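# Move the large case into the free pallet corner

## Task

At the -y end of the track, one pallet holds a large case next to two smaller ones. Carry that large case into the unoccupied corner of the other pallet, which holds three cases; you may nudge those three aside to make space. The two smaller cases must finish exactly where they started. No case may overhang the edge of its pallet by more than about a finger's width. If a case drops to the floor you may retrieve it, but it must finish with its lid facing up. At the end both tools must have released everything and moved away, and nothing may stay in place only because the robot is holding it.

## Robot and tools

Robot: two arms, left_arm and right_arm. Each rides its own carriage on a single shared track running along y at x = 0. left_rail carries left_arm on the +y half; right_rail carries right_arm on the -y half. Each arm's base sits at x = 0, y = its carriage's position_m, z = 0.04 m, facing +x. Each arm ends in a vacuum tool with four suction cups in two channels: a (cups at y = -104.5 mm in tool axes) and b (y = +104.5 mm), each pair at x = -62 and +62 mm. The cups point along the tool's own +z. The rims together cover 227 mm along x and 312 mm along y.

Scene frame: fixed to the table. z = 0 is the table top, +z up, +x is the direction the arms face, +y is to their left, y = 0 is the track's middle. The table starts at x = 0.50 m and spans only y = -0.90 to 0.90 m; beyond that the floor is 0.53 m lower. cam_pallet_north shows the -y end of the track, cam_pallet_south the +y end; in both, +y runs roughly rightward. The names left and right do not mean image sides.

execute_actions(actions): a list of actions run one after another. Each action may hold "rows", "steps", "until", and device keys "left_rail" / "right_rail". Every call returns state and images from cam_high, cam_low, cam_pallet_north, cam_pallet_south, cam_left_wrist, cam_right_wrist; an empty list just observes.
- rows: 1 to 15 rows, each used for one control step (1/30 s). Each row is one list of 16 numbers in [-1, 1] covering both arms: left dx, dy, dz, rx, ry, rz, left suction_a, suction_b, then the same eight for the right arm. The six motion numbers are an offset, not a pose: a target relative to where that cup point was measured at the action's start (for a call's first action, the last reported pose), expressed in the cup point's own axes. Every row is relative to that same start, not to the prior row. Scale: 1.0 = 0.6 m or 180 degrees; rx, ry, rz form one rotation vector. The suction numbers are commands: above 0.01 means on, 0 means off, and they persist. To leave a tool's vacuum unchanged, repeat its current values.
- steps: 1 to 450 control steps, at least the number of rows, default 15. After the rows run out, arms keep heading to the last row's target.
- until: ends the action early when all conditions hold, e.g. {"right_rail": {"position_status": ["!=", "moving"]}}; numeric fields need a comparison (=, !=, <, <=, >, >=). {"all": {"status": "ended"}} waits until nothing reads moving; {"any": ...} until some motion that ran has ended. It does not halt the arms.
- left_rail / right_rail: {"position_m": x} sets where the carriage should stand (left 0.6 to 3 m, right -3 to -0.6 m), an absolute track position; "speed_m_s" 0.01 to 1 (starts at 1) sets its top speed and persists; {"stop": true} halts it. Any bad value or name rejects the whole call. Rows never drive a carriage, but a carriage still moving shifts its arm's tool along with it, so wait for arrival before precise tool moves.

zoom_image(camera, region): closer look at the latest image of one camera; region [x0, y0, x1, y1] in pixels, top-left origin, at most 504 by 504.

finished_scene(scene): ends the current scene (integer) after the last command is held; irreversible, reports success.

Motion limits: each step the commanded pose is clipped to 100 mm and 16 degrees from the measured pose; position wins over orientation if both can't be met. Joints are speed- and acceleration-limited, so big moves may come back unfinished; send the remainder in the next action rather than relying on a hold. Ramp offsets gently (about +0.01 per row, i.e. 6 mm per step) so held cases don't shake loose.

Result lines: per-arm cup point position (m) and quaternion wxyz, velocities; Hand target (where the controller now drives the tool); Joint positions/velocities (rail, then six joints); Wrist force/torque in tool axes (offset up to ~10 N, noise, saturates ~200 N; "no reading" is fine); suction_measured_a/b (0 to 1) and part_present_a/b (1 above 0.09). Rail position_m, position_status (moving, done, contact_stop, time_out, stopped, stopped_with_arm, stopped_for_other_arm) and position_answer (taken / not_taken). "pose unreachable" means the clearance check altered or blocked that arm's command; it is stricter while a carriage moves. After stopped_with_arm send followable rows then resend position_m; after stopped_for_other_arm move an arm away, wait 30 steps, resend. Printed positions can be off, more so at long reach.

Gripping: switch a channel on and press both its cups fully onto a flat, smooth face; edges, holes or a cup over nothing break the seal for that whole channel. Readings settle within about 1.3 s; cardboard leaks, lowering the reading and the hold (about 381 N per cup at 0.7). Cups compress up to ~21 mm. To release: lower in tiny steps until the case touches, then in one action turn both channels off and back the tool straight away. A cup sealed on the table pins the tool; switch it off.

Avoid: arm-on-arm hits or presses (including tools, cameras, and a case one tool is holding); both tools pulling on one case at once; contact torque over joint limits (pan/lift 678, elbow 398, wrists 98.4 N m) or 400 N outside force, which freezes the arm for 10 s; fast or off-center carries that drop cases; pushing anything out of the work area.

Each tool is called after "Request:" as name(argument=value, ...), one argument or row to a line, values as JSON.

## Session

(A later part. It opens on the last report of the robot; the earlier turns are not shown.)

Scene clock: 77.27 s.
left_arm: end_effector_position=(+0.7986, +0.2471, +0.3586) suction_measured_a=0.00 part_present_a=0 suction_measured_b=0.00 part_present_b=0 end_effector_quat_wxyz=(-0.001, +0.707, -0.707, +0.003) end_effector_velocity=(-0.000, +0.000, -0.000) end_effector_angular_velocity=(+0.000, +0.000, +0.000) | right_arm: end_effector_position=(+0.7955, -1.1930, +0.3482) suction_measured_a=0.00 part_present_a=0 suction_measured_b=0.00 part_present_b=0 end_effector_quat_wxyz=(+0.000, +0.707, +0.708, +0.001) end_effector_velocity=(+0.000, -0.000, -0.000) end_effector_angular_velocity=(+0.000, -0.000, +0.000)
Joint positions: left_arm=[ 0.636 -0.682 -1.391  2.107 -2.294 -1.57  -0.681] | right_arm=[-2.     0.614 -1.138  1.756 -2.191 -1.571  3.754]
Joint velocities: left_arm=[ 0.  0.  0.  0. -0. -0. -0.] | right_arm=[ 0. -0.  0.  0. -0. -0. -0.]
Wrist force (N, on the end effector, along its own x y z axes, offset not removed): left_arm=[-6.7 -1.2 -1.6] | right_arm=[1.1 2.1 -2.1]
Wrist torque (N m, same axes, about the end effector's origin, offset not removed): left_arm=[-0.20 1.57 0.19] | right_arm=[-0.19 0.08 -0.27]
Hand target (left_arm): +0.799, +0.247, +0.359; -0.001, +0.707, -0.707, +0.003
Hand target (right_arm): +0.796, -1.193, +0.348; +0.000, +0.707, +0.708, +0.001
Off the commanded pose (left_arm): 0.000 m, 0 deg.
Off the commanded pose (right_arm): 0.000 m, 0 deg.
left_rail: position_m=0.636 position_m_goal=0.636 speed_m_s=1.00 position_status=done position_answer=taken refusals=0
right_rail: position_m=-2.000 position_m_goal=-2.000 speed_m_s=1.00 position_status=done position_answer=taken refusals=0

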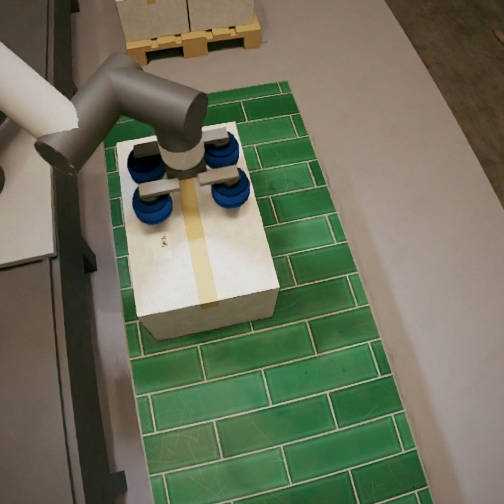

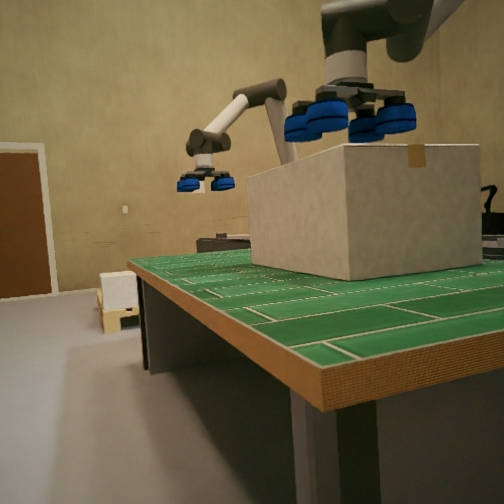

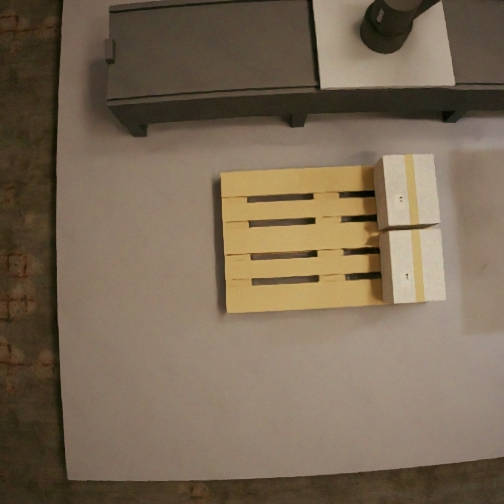

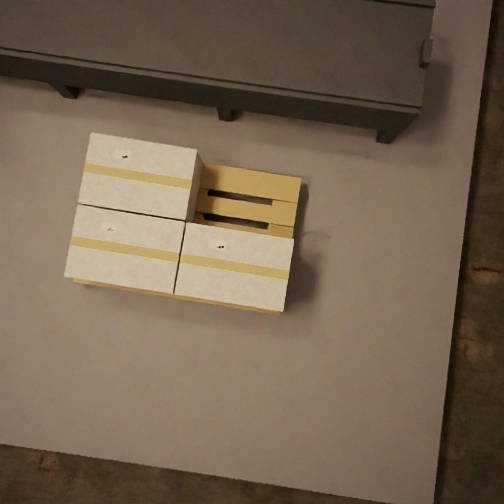

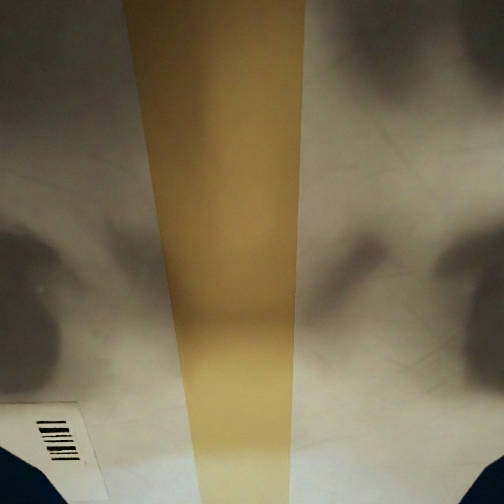

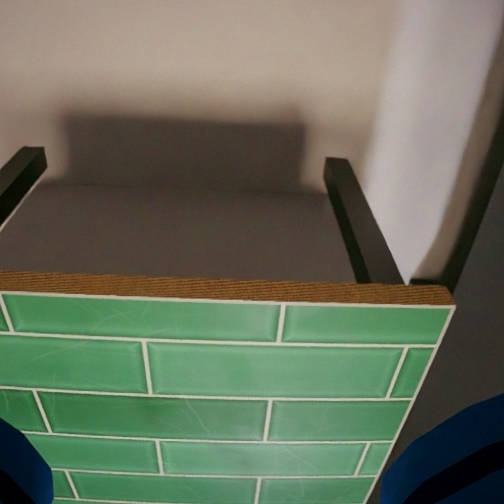

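Request:
execute_actions(
  actions=[
    {"rows": [[0,0,0.015,0,0,0,0,0, 0,0,0,0,0,0,0,0],[0,0,0.04,0,0,0,0,0, 0,0,0,0,0,0,0,0],[0,0,0.07,0,0,0,0,0, 0,0,0,0,0,0,0,0],[0,0,0.10,0,0,0,0,0, 0,0,0,0,0,0,0,0]], "steps": 4},
  ],
)

Scene clock: 79.70 s.
left_arm: end_effector_position=(+0.7983, +0.2473, +0.3483) suction_measured_a=0.00 part_present_a=0 suction_measured_b=0.00 part_present_b=0 end_effector_quat_wxyz=(-0.001, +0.707, -0.707, +0.003) end_effector_velocity=(-0.010, +0.008, -0.235) end_effector_angular_velocity=(+0.016, +0.020, -0.000) | right_arm: end_effector_position=(+0.7955, -1.1930, +0.3482) suction_measured_a=0.00 part_present_a=0 suction_measured_b=0.00 part_present_b=0 end_effector_quat_wxyz=(+0.000, +0.707, +0.708, +0.001) end_effector_velocity=(-0.000, +0.000, +0.000) end_effector_angular_velocity=(+0.000, -0.000, +0.000)
Joint positions: left_arm=[ 0.636 -0.682 -1.382  2.114 -2.309 -1.57  -0.681] | right_arm=[-2.     0.614 -1.138  1.756 -2.191 -1.571  3.754]
Joint velocities: left_arm=[ 0.     0.     0.205  0.161 -0.34  -0.     0.   ] | right_arm=[ 0.  0. -0. -0.  0.  0.  0.]
Wrist force (N, on the end effector, along its own x y z axes, offset not removed): left_arm=[-3.2 -4.7 -11.1] | right_arm=[1.5 -0.4 4.0]
Wrist torque (N m, same axes, about the end effector's origin, offset not removed): left_arm=[-0.68 1.21 0.10] | right_arm=[-0.46 0.01 0.05]
Hand target (left_arm): +0.796, +0.249, +0.301; -0.001, +0.707, -0.707, +0.002
Hand target (right_arm): +0.796, -1.193, +0.348; +0.000, +0.707, +0.708, +0.001
Off the commanded pose (left_arm): 0.050 m, 0 deg.
Off the commanded pose (right_arm): 0.000 m, 0 deg.
left_rail: position_m=0.636 position_m_goal=0.636 speed_m_s=1.00 position_status=done position_answer=taken refusals=0
right_rail: position_m=-2.000 position_m_goal=-2.000 speed_m_s=1.00 position_status=done position_answer=taken refusals=0

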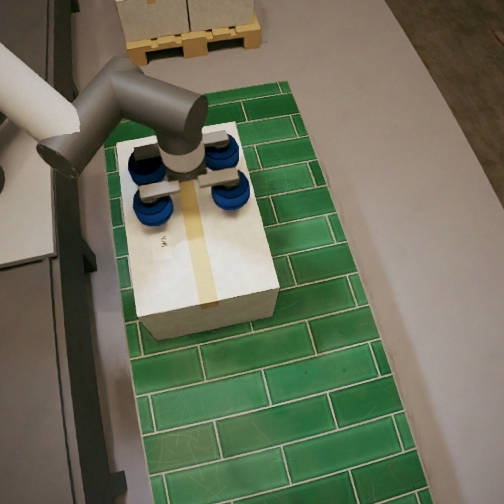

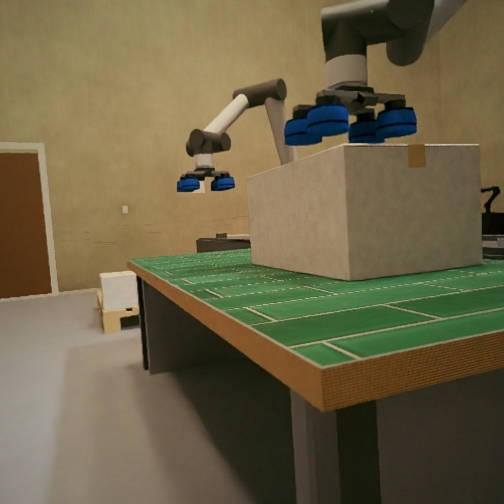

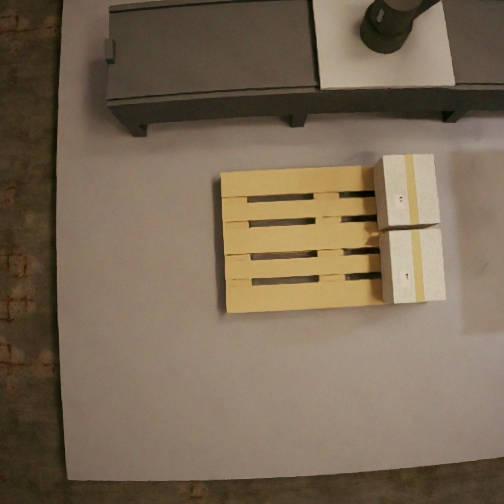

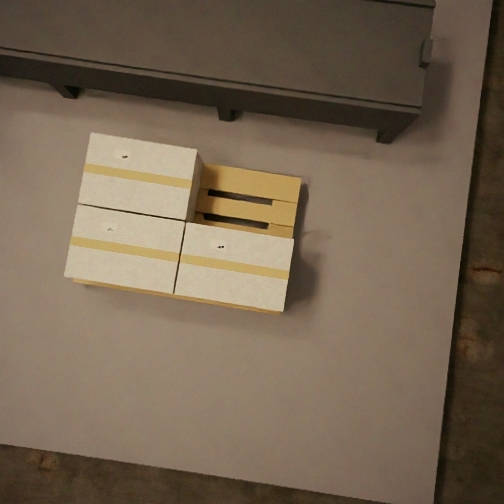

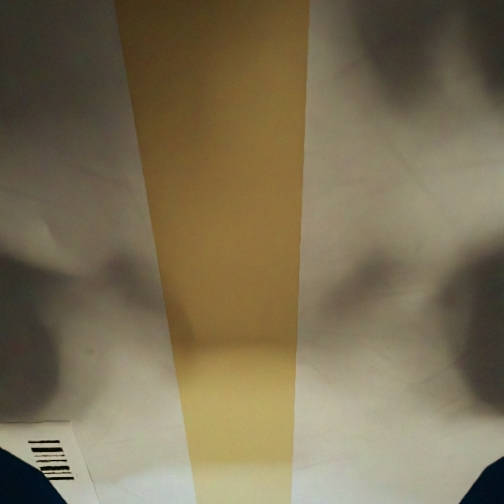

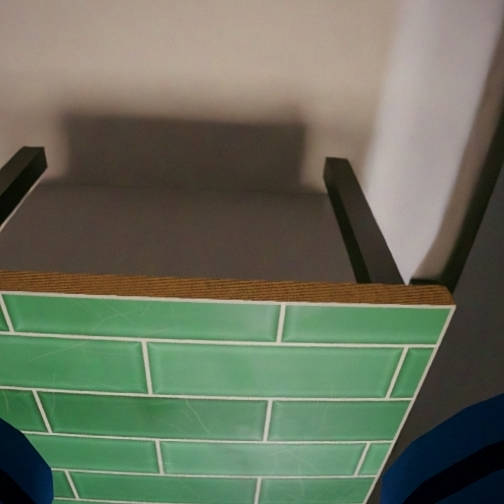

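Request:
execute_actions(
  actions=[],
)

Scene clock: 79.93 s.
left_arm: end_effector_position=(+0.7965, +0.2488, +0.3054) suction_measured_a=0.00 part_present_a=0 suction_measured_b=0.00 part_present_b=0 end_effector_quat_wxyz=(-0.001, +0.707, -0.707, +0.002) end_effector_velocity=(-0.002, +0.001, -0.047) end_effector_angular_velocity=(-0.000, -0.000, -0.000) | right_arm: end_effector_position=(+0.7955, -1.1930, +0.3482) suction_measured_a=0.00 part_present_a=0 suction_measured_b=0.00 part_present_b=0 end_effector_quat_wxyz=(+0.000, +0.707, +0.708, +0.001) end_effector_velocity=(+0.000, -0.000, -0.000) end_effector_angular_velocity=(-0.000, +0.000, -0.000)
Joint positions: left_arm=[ 0.636 -0.682 -1.343  2.143 -2.374 -1.57  -0.681] | right_arm=[-2.     0.614 -1.138  1.756 -2.191 -1.571  3.754]
Joint velocities: left_arm=[ 0.    -0.     0.044  0.032 -0.076 -0.    -0.   ] | right_arm=[ 0. -0.  0. -0.  0.  0.  0.]
Wrist force (N, on the end effector, along its own x y z axes, offset not removed): left_arm=[-5.6 -2.5 -1.9] | right_arm=[-2.0 0.2 5.7]
Wrist torque (N m, same axes, about the end effector's origin, offset not removed): left_arm=[-0.40 1.46 0.12] | right_arm=[-0.55 0.37 -0.21]
Hand target (left_arm): +0.796, +0.249, +0.301; -0.001, +0.707, -0.707, +0.002
Hand target (right_arm): +0.796, -1.193, +0.348; +0.000, +0.707, +0.708, +0.001
Off the commanded pose (left_arm): 0.007 m, 0 deg.
Off the commanded pose (right_arm): 0.000 m, 0 deg.
left_rail: position_m=0.636 position_m_goal=0.636 speed_m_s=1.00 position_status=done position_answer=taken refusals=0
right_rail: position_m=-2.000 position_m_goal=-2.000 speed_m_s=1.00 position_status=done position_answer=taken refusals=0

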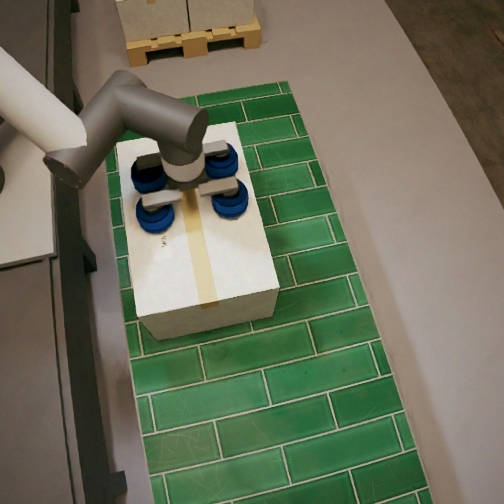

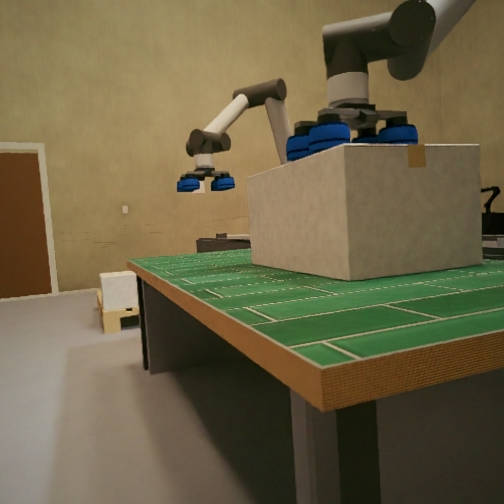

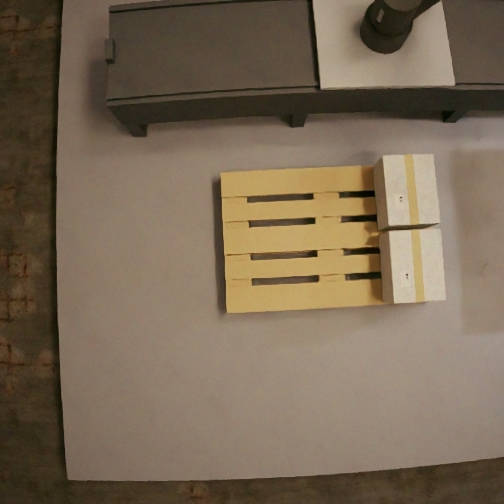

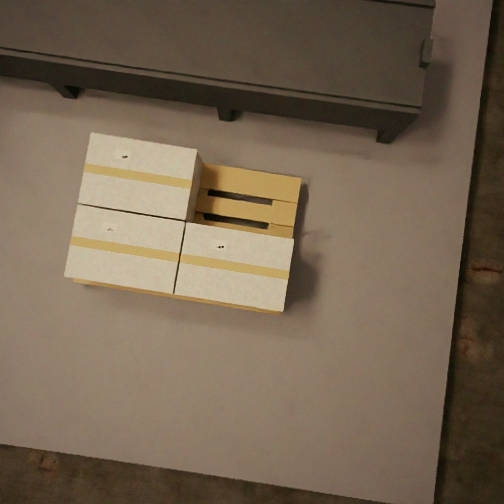

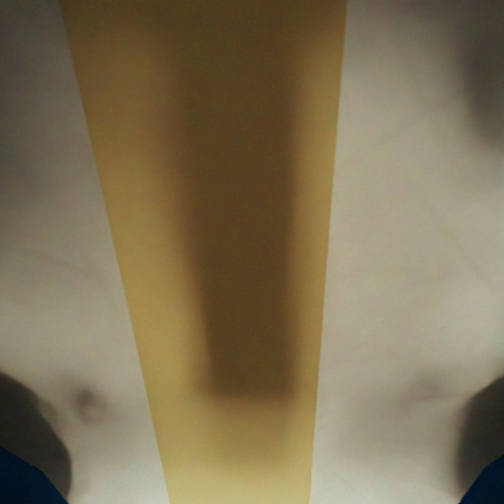

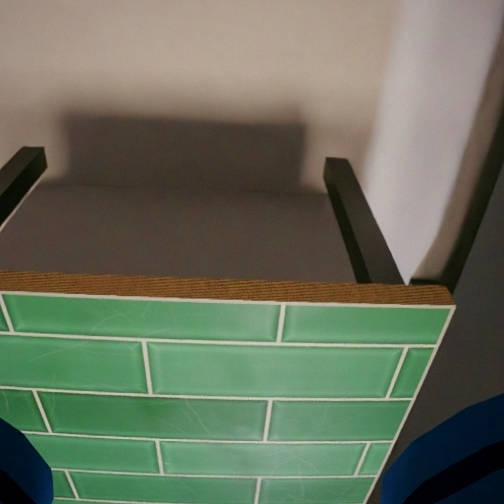

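Request:
execute_actions(
  actions=[
    {"rows": [[0,0,0.0257,0,0,0,1,1, 0,0,0,0,0,0,0,0]], "steps": 1},
  ],
)

Scene clock: 80.37 s.
left_arm: end_effector_position=(+0.7963, +0.2489, +0.3013) suction_measured_a=0.00 part_present_a=0 suction_measured_b=0.00 part_present_b=0 end_effector_quat_wxyz=(-0.001, +0.707, -0.707, +0.002) end_effector_velocity=(-0.000, +0.000, -0.001) end_effector_angular_velocity=(+0.000, +0.000, +0.000) | right_arm: end_effector_position=(+0.7955, -1.1930, +0.3482) suction_measured_a=0.00 part_present_a=0 suction_measured_b=0.00 part_present_b=0 end_effector_quat_wxyz=(+0.000, +0.707, +0.708, +0.001) end_effector_velocity=(-0.000, +0.000, +0.000) end_effector_angular_velocity=(+0.000, -0.000, +0.000)
Joint positions: left_arm=[ 0.636 -0.682 -1.339  2.146 -2.381 -1.57  -0.681] | right_arm=[-2.     0.614 -1.138  1.756 -2.191 -1.571  3.754]
Joint velocities: left_arm=[ 0.    -0.     0.001  0.001 -0.001 -0.    -0.   ] | right_arm=[ 0.  0. -0.  0. -0. -0.  0.]
Wrist force (N, on the end effector, along its own x y z axes, offset not removed): left_arm=[-6.6 -1.9 -2.0] | right_arm=[0.2 0.5 -1.6]
Wrist torque (N m, same axes, about the end effector's origin, offset not removed): left_arm=[-0.30 1.60 0.09] | right_arm=[-0.50 0.16 0.05]
Hand target (left_arm): +0.796, +0.249, +0.290; -0.001, +0.707, -0.707, +0.002
Hand target (right_arm): +0.796, -1.193, +0.348; +0.000, +0.707, +0.708, +0.001
Off the commanded pose (left_arm): 0.011 m, 0 deg.
Off the commanded pose (right_arm): 0.000 m, 0 deg.
left_rail: position_m=0.636 position_m_goal=0.636 speed_m_s=1.00 position_status=done position_answer=taken refusals=0
right_rail: position_m=-2.000 position_m_goal=-2.000 speed_m_s=1.00 position_status=done position_answer=taken refusals=0

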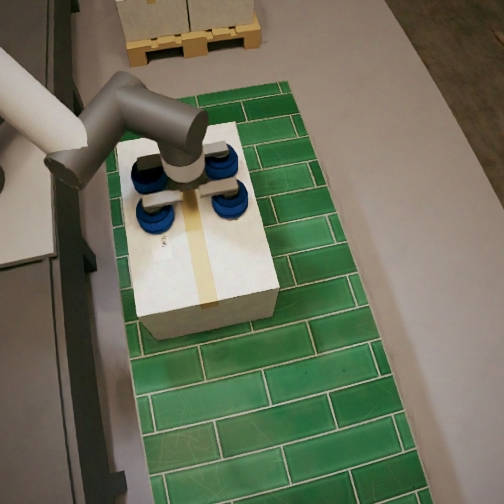

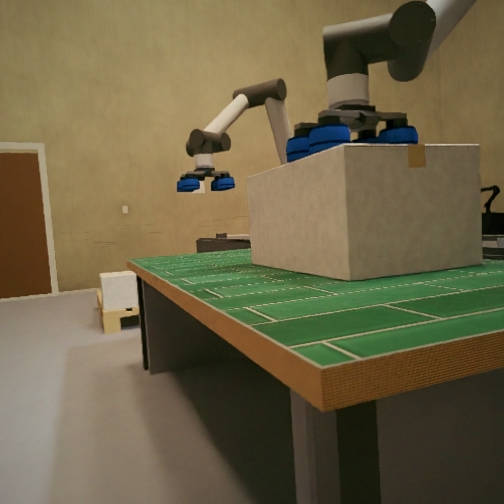

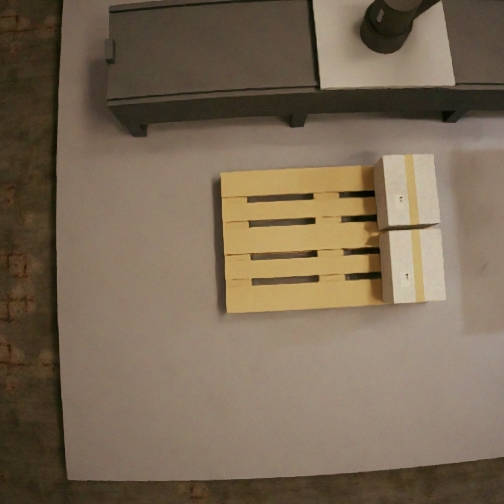

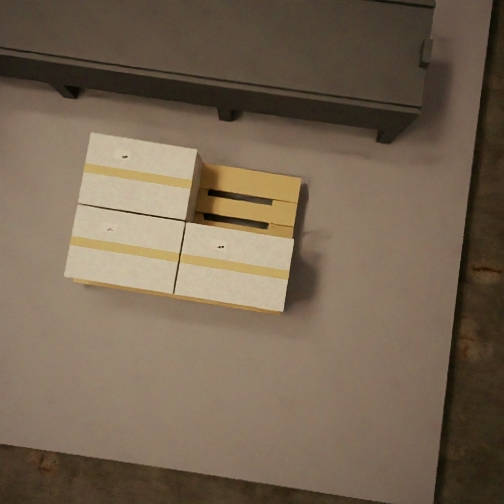

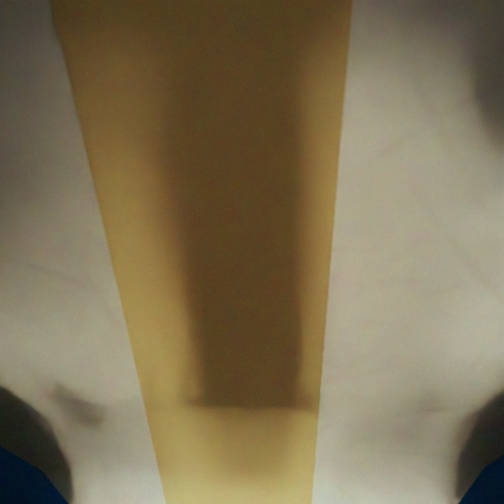

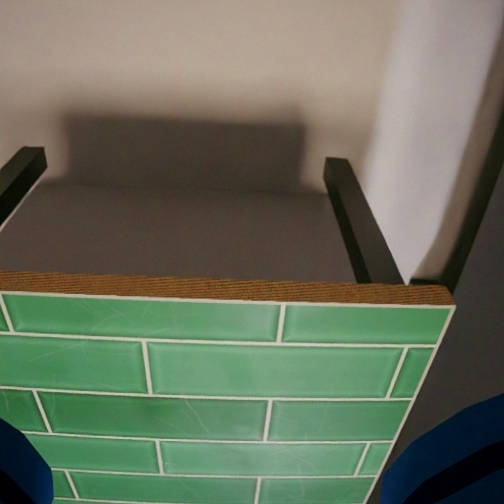

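Request:
execute_actions(
  actions=[],
)

Scene clock: 80.47 s.
left_arm: end_effector_position=(+0.7964, +0.2489, +0.2956) suction_measured_a=0.00 part_present_a=0 suction_measured_b=0.00 part_present_b=0 end_effector_quat_wxyz=(-0.001, +0.707, -0.707, +0.002) end_effector_velocity=(+0.001, -0.000, -0.058) end_effector_angular_velocity=(+0.001, +0.002, -0.000) | right_arm: end_effector_position=(+0.7955, -1.1930, +0.3482) suction_measured_a=0.00 part_present_a=0 suction_measured_b=0.00 part_present_b=0 end_effector_quat_wxyz=(+0.000, +0.707, +0.708, +0.001) end_effector_velocity=(+0.000, -0.000, -0.000) end_effector_angular_velocity=(-0.000, +0.000, +0.000)
Joint positions: left_arm=[ 0.636 -0.682 -1.333  2.149 -2.39  -1.57  -0.681] | right_arm=[-2.     0.614 -1.138  1.756 -2.191 -1.571  3.754]
Joint velocities: left_arm=[ 0.    -0.     0.06   0.032 -0.09   0.     0.   ] | right_arm=[ 0. -0.  0. -0. -0.  0. -0.]
Wrist force (N, on the end effector, along its own x y z axes, offset not removed): left_arm=[-4.4 0.3 1.3] | right_arm=[-3.8 -2.1 0.6]
Wrist torque (N m, same axes, about the end effector's origin, offset not removed): left_arm=[-0.05 1.36 0.09] | right_arm=[-0.87 0.56 0.22]
Hand target (left_arm): +0.796, +0.249, +0.290; -0.001, +0.707, -0.707, +0.002
Hand target (right_arm): +0.796, -1.193, +0.348; +0.000, +0.707, +0.708, +0.001
Off the commanded pose (left_arm): 0.006 m, 0 deg.
Off the commanded pose (right_arm): 0.000 m, 0 deg.
left_rail: position_m=0.636 position_m_goal=0.636 speed_m_s=1.00 position_status=done position_answer=taken refusals=0
right_rail: position_m=-2.000 position_m_goal=-2.000 speed_m_s=1.00 position_status=done position_answer=taken refusals=0

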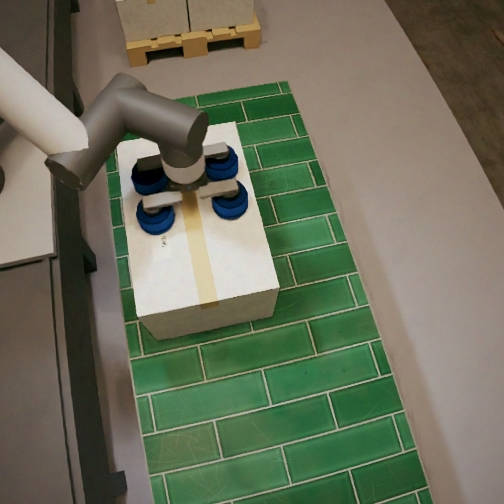

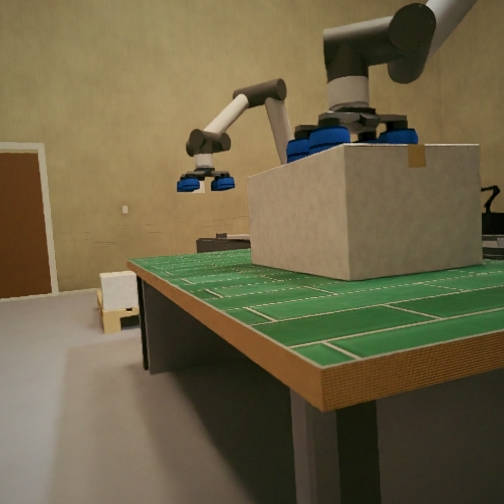

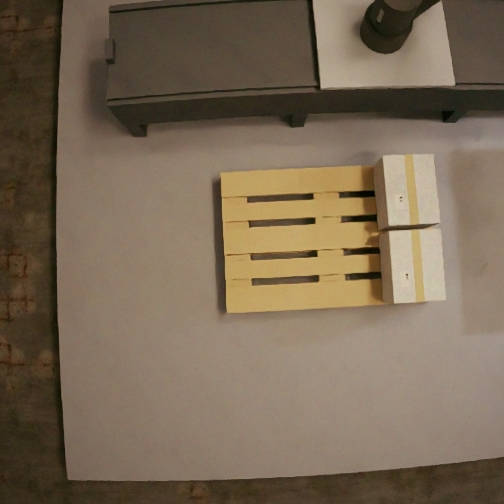

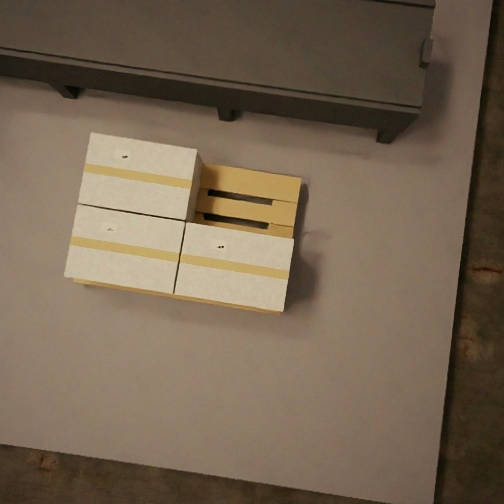

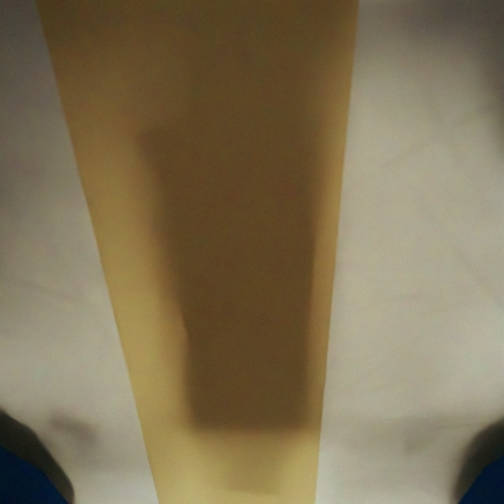

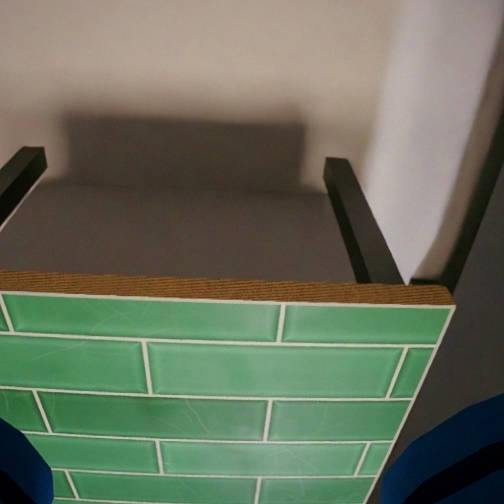

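Request:
execute_actions(
  actions=[],
)

Scene clock: 80.87 s.
left_arm: end_effector_position=(+0.7964, +0.2489, +0.2902) suction_measured_a=0.00 part_present_a=0 suction_measured_b=0.00 part_present_b=0 end_effector_quat_wxyz=(-0.001, +0.707, -0.707, +0.002) end_effector_velocity=(-0.000, +0.000, -0.001) end_effector_angular_velocity=(-0.000, -0.000, -0.001) | right_arm: end_effector_position=(+0.7955, -1.1930, +0.3482) suction_measured_a=0.00 part_present_a=0 suction_measured_b=0.00 part_present_b=0 end_effector_quat_wxyz=(+0.000, +0.707, +0.708, +0.001) end_effector_velocity=(-0.000, +0.000, -0.000) end_effector_angular_velocity=(-0.000, +0.000, +0.000)
Joint positions: left_arm=[ 0.636 -0.682 -1.328  2.152 -2.398 -1.57  -0.681] | right_arm=[-2.     0.614 -1.138  1.756 -2.191 -1.571  3.754]
Joint velocities: left_arm=[ 0.     0.     0.001  0.    -0.001 -0.     0.001] | right_arm=[ 0. -0.  0. -0.  0.  0. -0.]
Wrist force (N, on the end effector, along its own x y z axes, offset not removed): left_arm=[-5.4 -4.9 -1.8] | right_arm=[-1.7 0.0 -1.8]
Wrist torque (N m, same axes, about the end effector's origin, offset not removed): left_arm=[-0.70 1.53 0.19] | right_arm=[-0.50 0.35 0.19]
Hand target (left_arm): +0.796, +0.249, +0.290; -0.001, +0.707, -0.707, +0.002
Hand target (right_arm): +0.796, -1.193, +0.348; +0.000, +0.707, +0.708, +0.001
Off the commanded pose (left_arm): 0.000 m, 0 deg.
Off the commanded pose (right_arm): 0.000 m, 0 deg.
left_rail: position_m=0.636 position_m_goal=0.636 speed_m_s=1.00 position_status=done position_answer=taken refusals=0
right_rail: position_m=-2.000 position_m_goal=-2.000 speed_m_s=1.00 position_status=done position_answer=taken refusals=0

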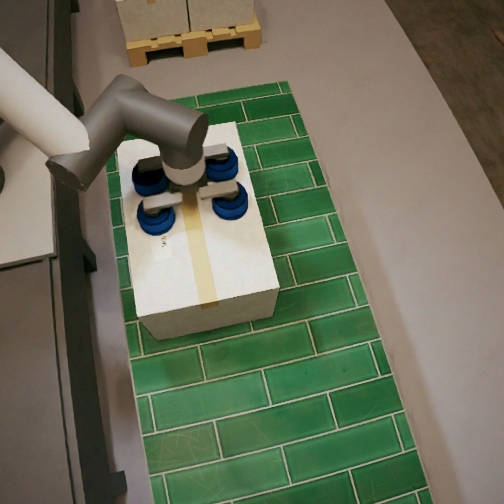

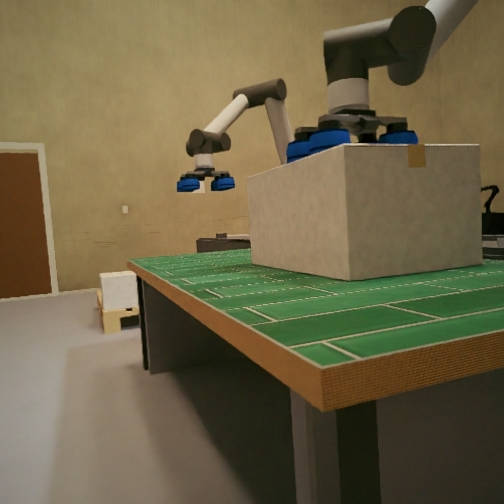

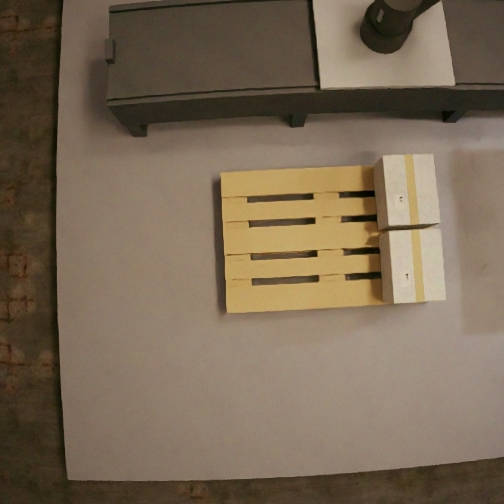

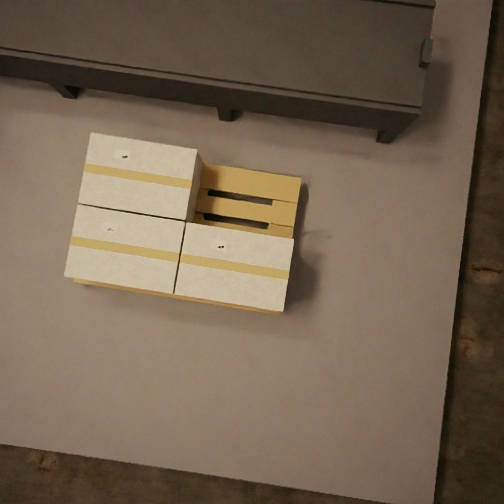

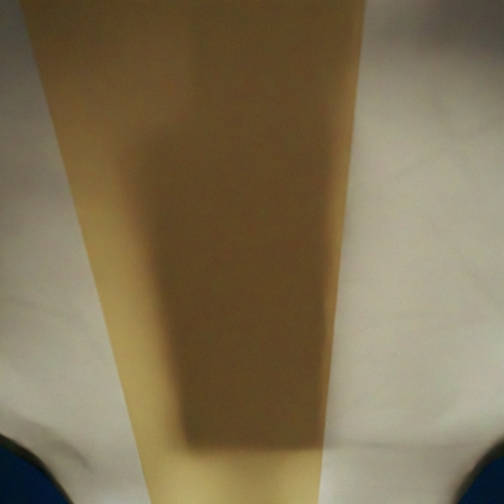

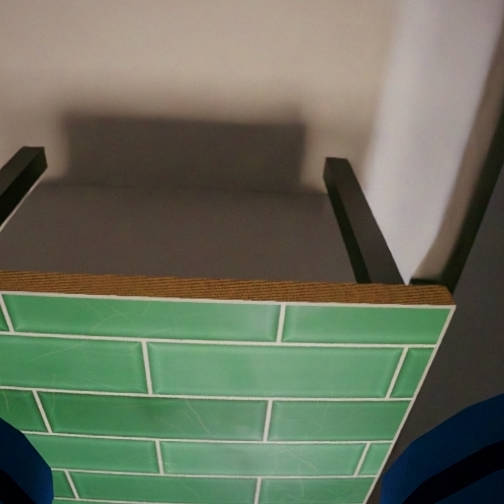

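Request:
execute_actions(
  actions=[
    {"rows": [[0,0,0.0085,0,0,0,1,1, 0,0,0,0,0,0,0,0]], "steps": 1},
  ],
)

Scene clock: 81.03 s.
left_arm: end_effector_position=(+0.7964, +0.2489, +0.2901) suction_measured_a=0.00 part_present_a=0 suction_measured_b=0.00 part_present_b=0 end_effector_quat_wxyz=(-0.001, +0.707, -0.707, +0.002) end_effector_velocity=(-0.000, +0.000, -0.000) end_effector_angular_velocity=(+0.000, +0.000, -0.000) | right_arm: end_effector_position=(+0.7955, -1.1930, +0.3482) suction_measured_a=0.00 part_present_a=0 suction_measured_b=0.00 part_present_b=0 end_effector_quat_wxyz=(+0.000, +0.707, +0.708, +0.001) end_effector_velocity=(+0.000, -0.000, -0.000) end_effector_angular_velocity=(-0.000, +0.000, -0.000)
Joint positions: left_arm=[ 0.636 -0.682 -1.328  2.152 -2.399 -1.57  -0.681] | right_arm=[-2.     0.614 -1.138  1.756 -2.191 -1.571  3.754]
Joint velocities: left_arm=[ 0.    -0.     0.     0.    -0.001  0.     0.   ] | right_arm=[ 0. -0.  0. -0.  0. -0. -0.]
Wrist force (N, on the end effector, along its own x y z axes, offset not removed): left_arm=[-4.3 -4.7 -2.3] | right_arm=[-4.9 -0.5 4.4]
Wrist torque (N m, same axes, about the end effector's origin, offset not removed): left_arm=[-0.69 1.41 0.23] | right_arm=[-0.58 0.77 0.05]
Hand target (left_arm): +0.796, +0.249, +0.285; -0.001, +0.707, -0.707, +0.001
Hand target (right_arm): +0.796, -1.193, +0.348; +0.000, +0.707, +0.708, +0.001
Off the commanded pose (left_arm): 0.005 m, 0 deg.
Off the commanded pose (right_arm): 0.000 m, 0 deg.
left_rail: position_m=0.636 position_m_goal=0.636 speed_m_s=1.00 position_status=done position_answer=taken refusals=0
right_rail: position_m=-2.000 position_m_goal=-2.000 speed_m_s=1.00 position_status=done position_answer=taken refusals=0

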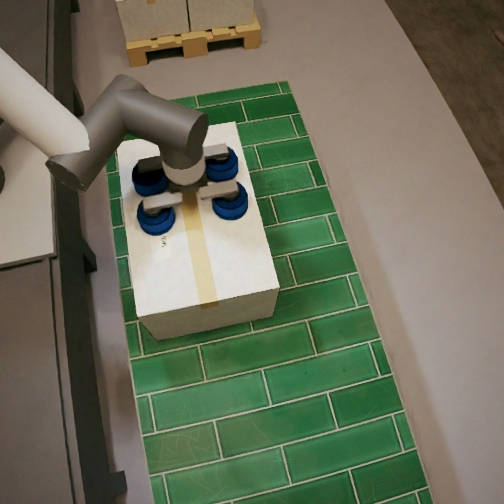

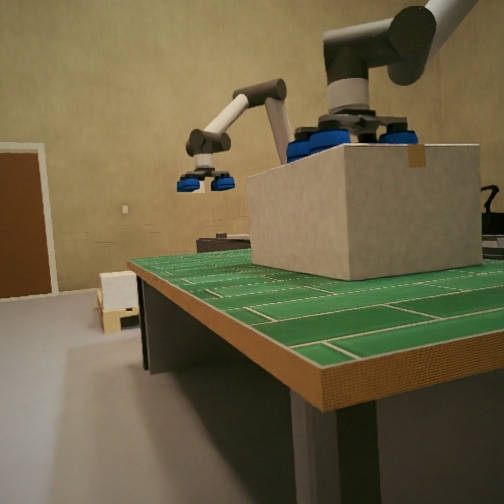

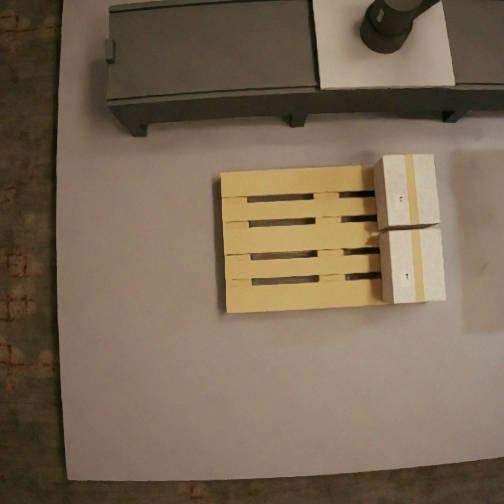

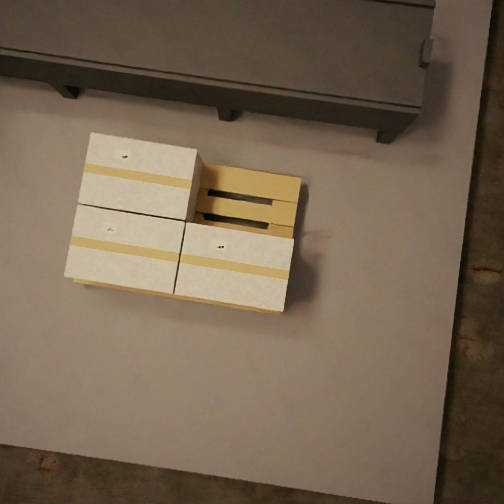

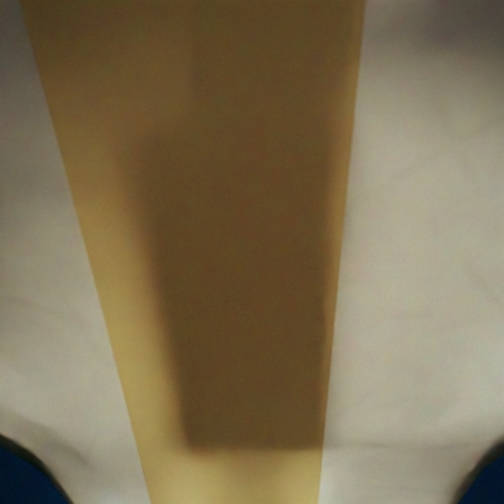

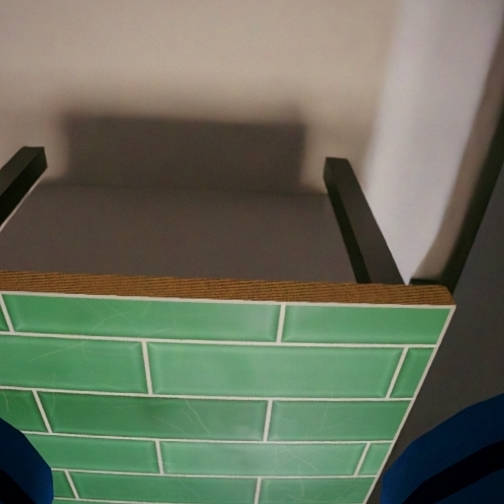

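Request:
execute_actions(
  actions=[],
)

Scene clock: 81.43 s.
left_arm: end_effector_position=(+0.7964, +0.2489, +0.2850) suction_measured_a=0.94 part_present_a=1 suction_measured_b=0.95 part_present_b=1 end_effector_quat_wxyz=(-0.001, +0.707, -0.707, +0.001) end_effector_velocity=(-0.001, +0.000, -0.001) end_effector_angular_velocity=(+0.001, +0.001, -0.000) | right_arm: end_effector_position=(+0.7955, -1.1930, +0.3482) suction_measured_a=0.00 part_present_a=0 suction_measured_b=0.00 part_present_b=0 end_effector_quat_wxyz=(+0.000, +0.707, +0.708, +0.001) end_effector_velocity=(-0.000, -0.000, +0.000) end_effector_angular_velocity=(+0.000, -0.000, +0.000)
Joint positions: left_arm=[ 0.636 -0.682 -1.323  2.155 -2.406 -1.57  -0.681] | right_arm=[-2.     0.614 -1.138  1.756 -2.191 -1.571  3.754]
Joint velocities: left_arm=[ 0.    -0.     0.001  0.001  0.     0.     0.   ] | right_arm=[ 0.  0. -0.  0. -0. -0.  0.]
Wrist force (N, on the end effector, along its own x y z axes, offset not removed): left_arm=[-10.3 -3.6 44.2] | right_arm=[3.4 6.5 2.9]
Wrist torque (N m, same axes, about the end effector's origin, offset not removed): left_arm=[1.37 0.69 0.08] | right_arm=[0.46 -0.26 0.17]
Hand target (left_arm): +0.796, +0.249, +0.285; -0.001, +0.707, -0.707, +0.001
Hand target (right_arm): +0.796, -1.193, +0.348; +0.000, +0.707, +0.708, +0.001
Off the commanded pose (left_arm): 0.000 m, 0 deg.
Off the commanded pose (right_arm): 0.000 m, 0 deg.
left_rail: position_m=0.636 position_m_goal=0.636 speed_m_s=1.00 position_status=done position_answer=taken refusals=0
right_rail: position_m=-2.000 position_m_goal=-2.000 speed_m_s=1.00 position_status=done position_answer=taken refusals=0

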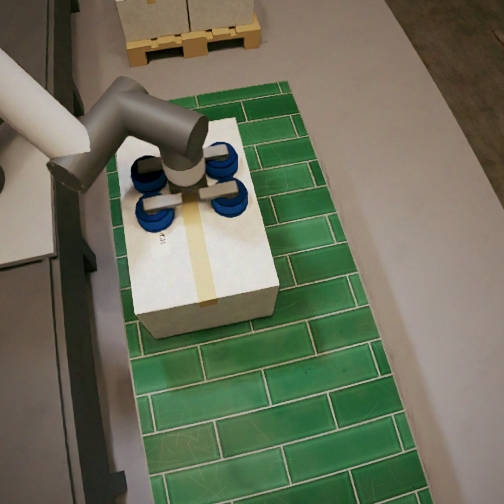

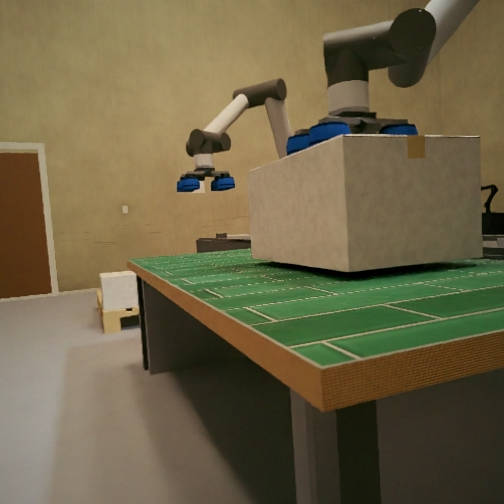

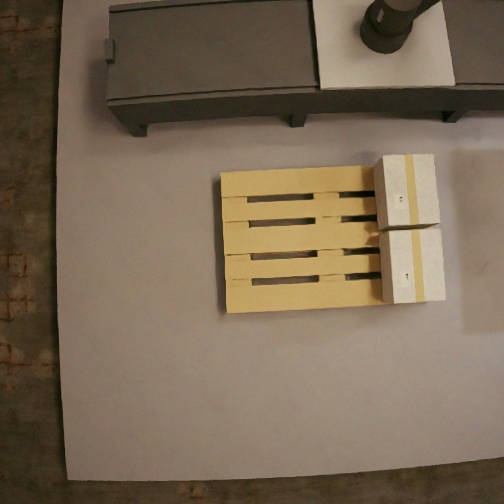

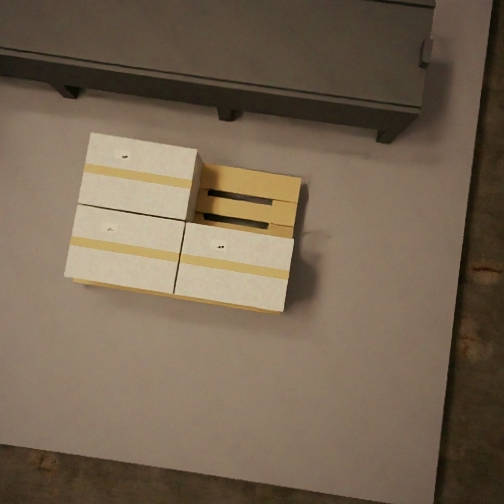

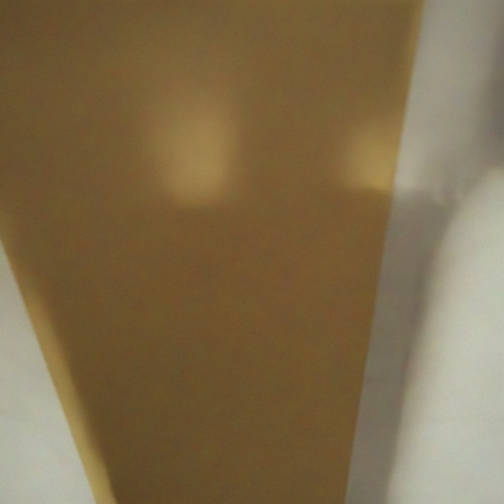

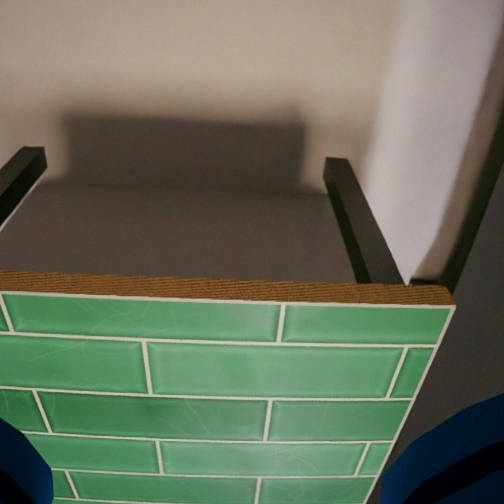

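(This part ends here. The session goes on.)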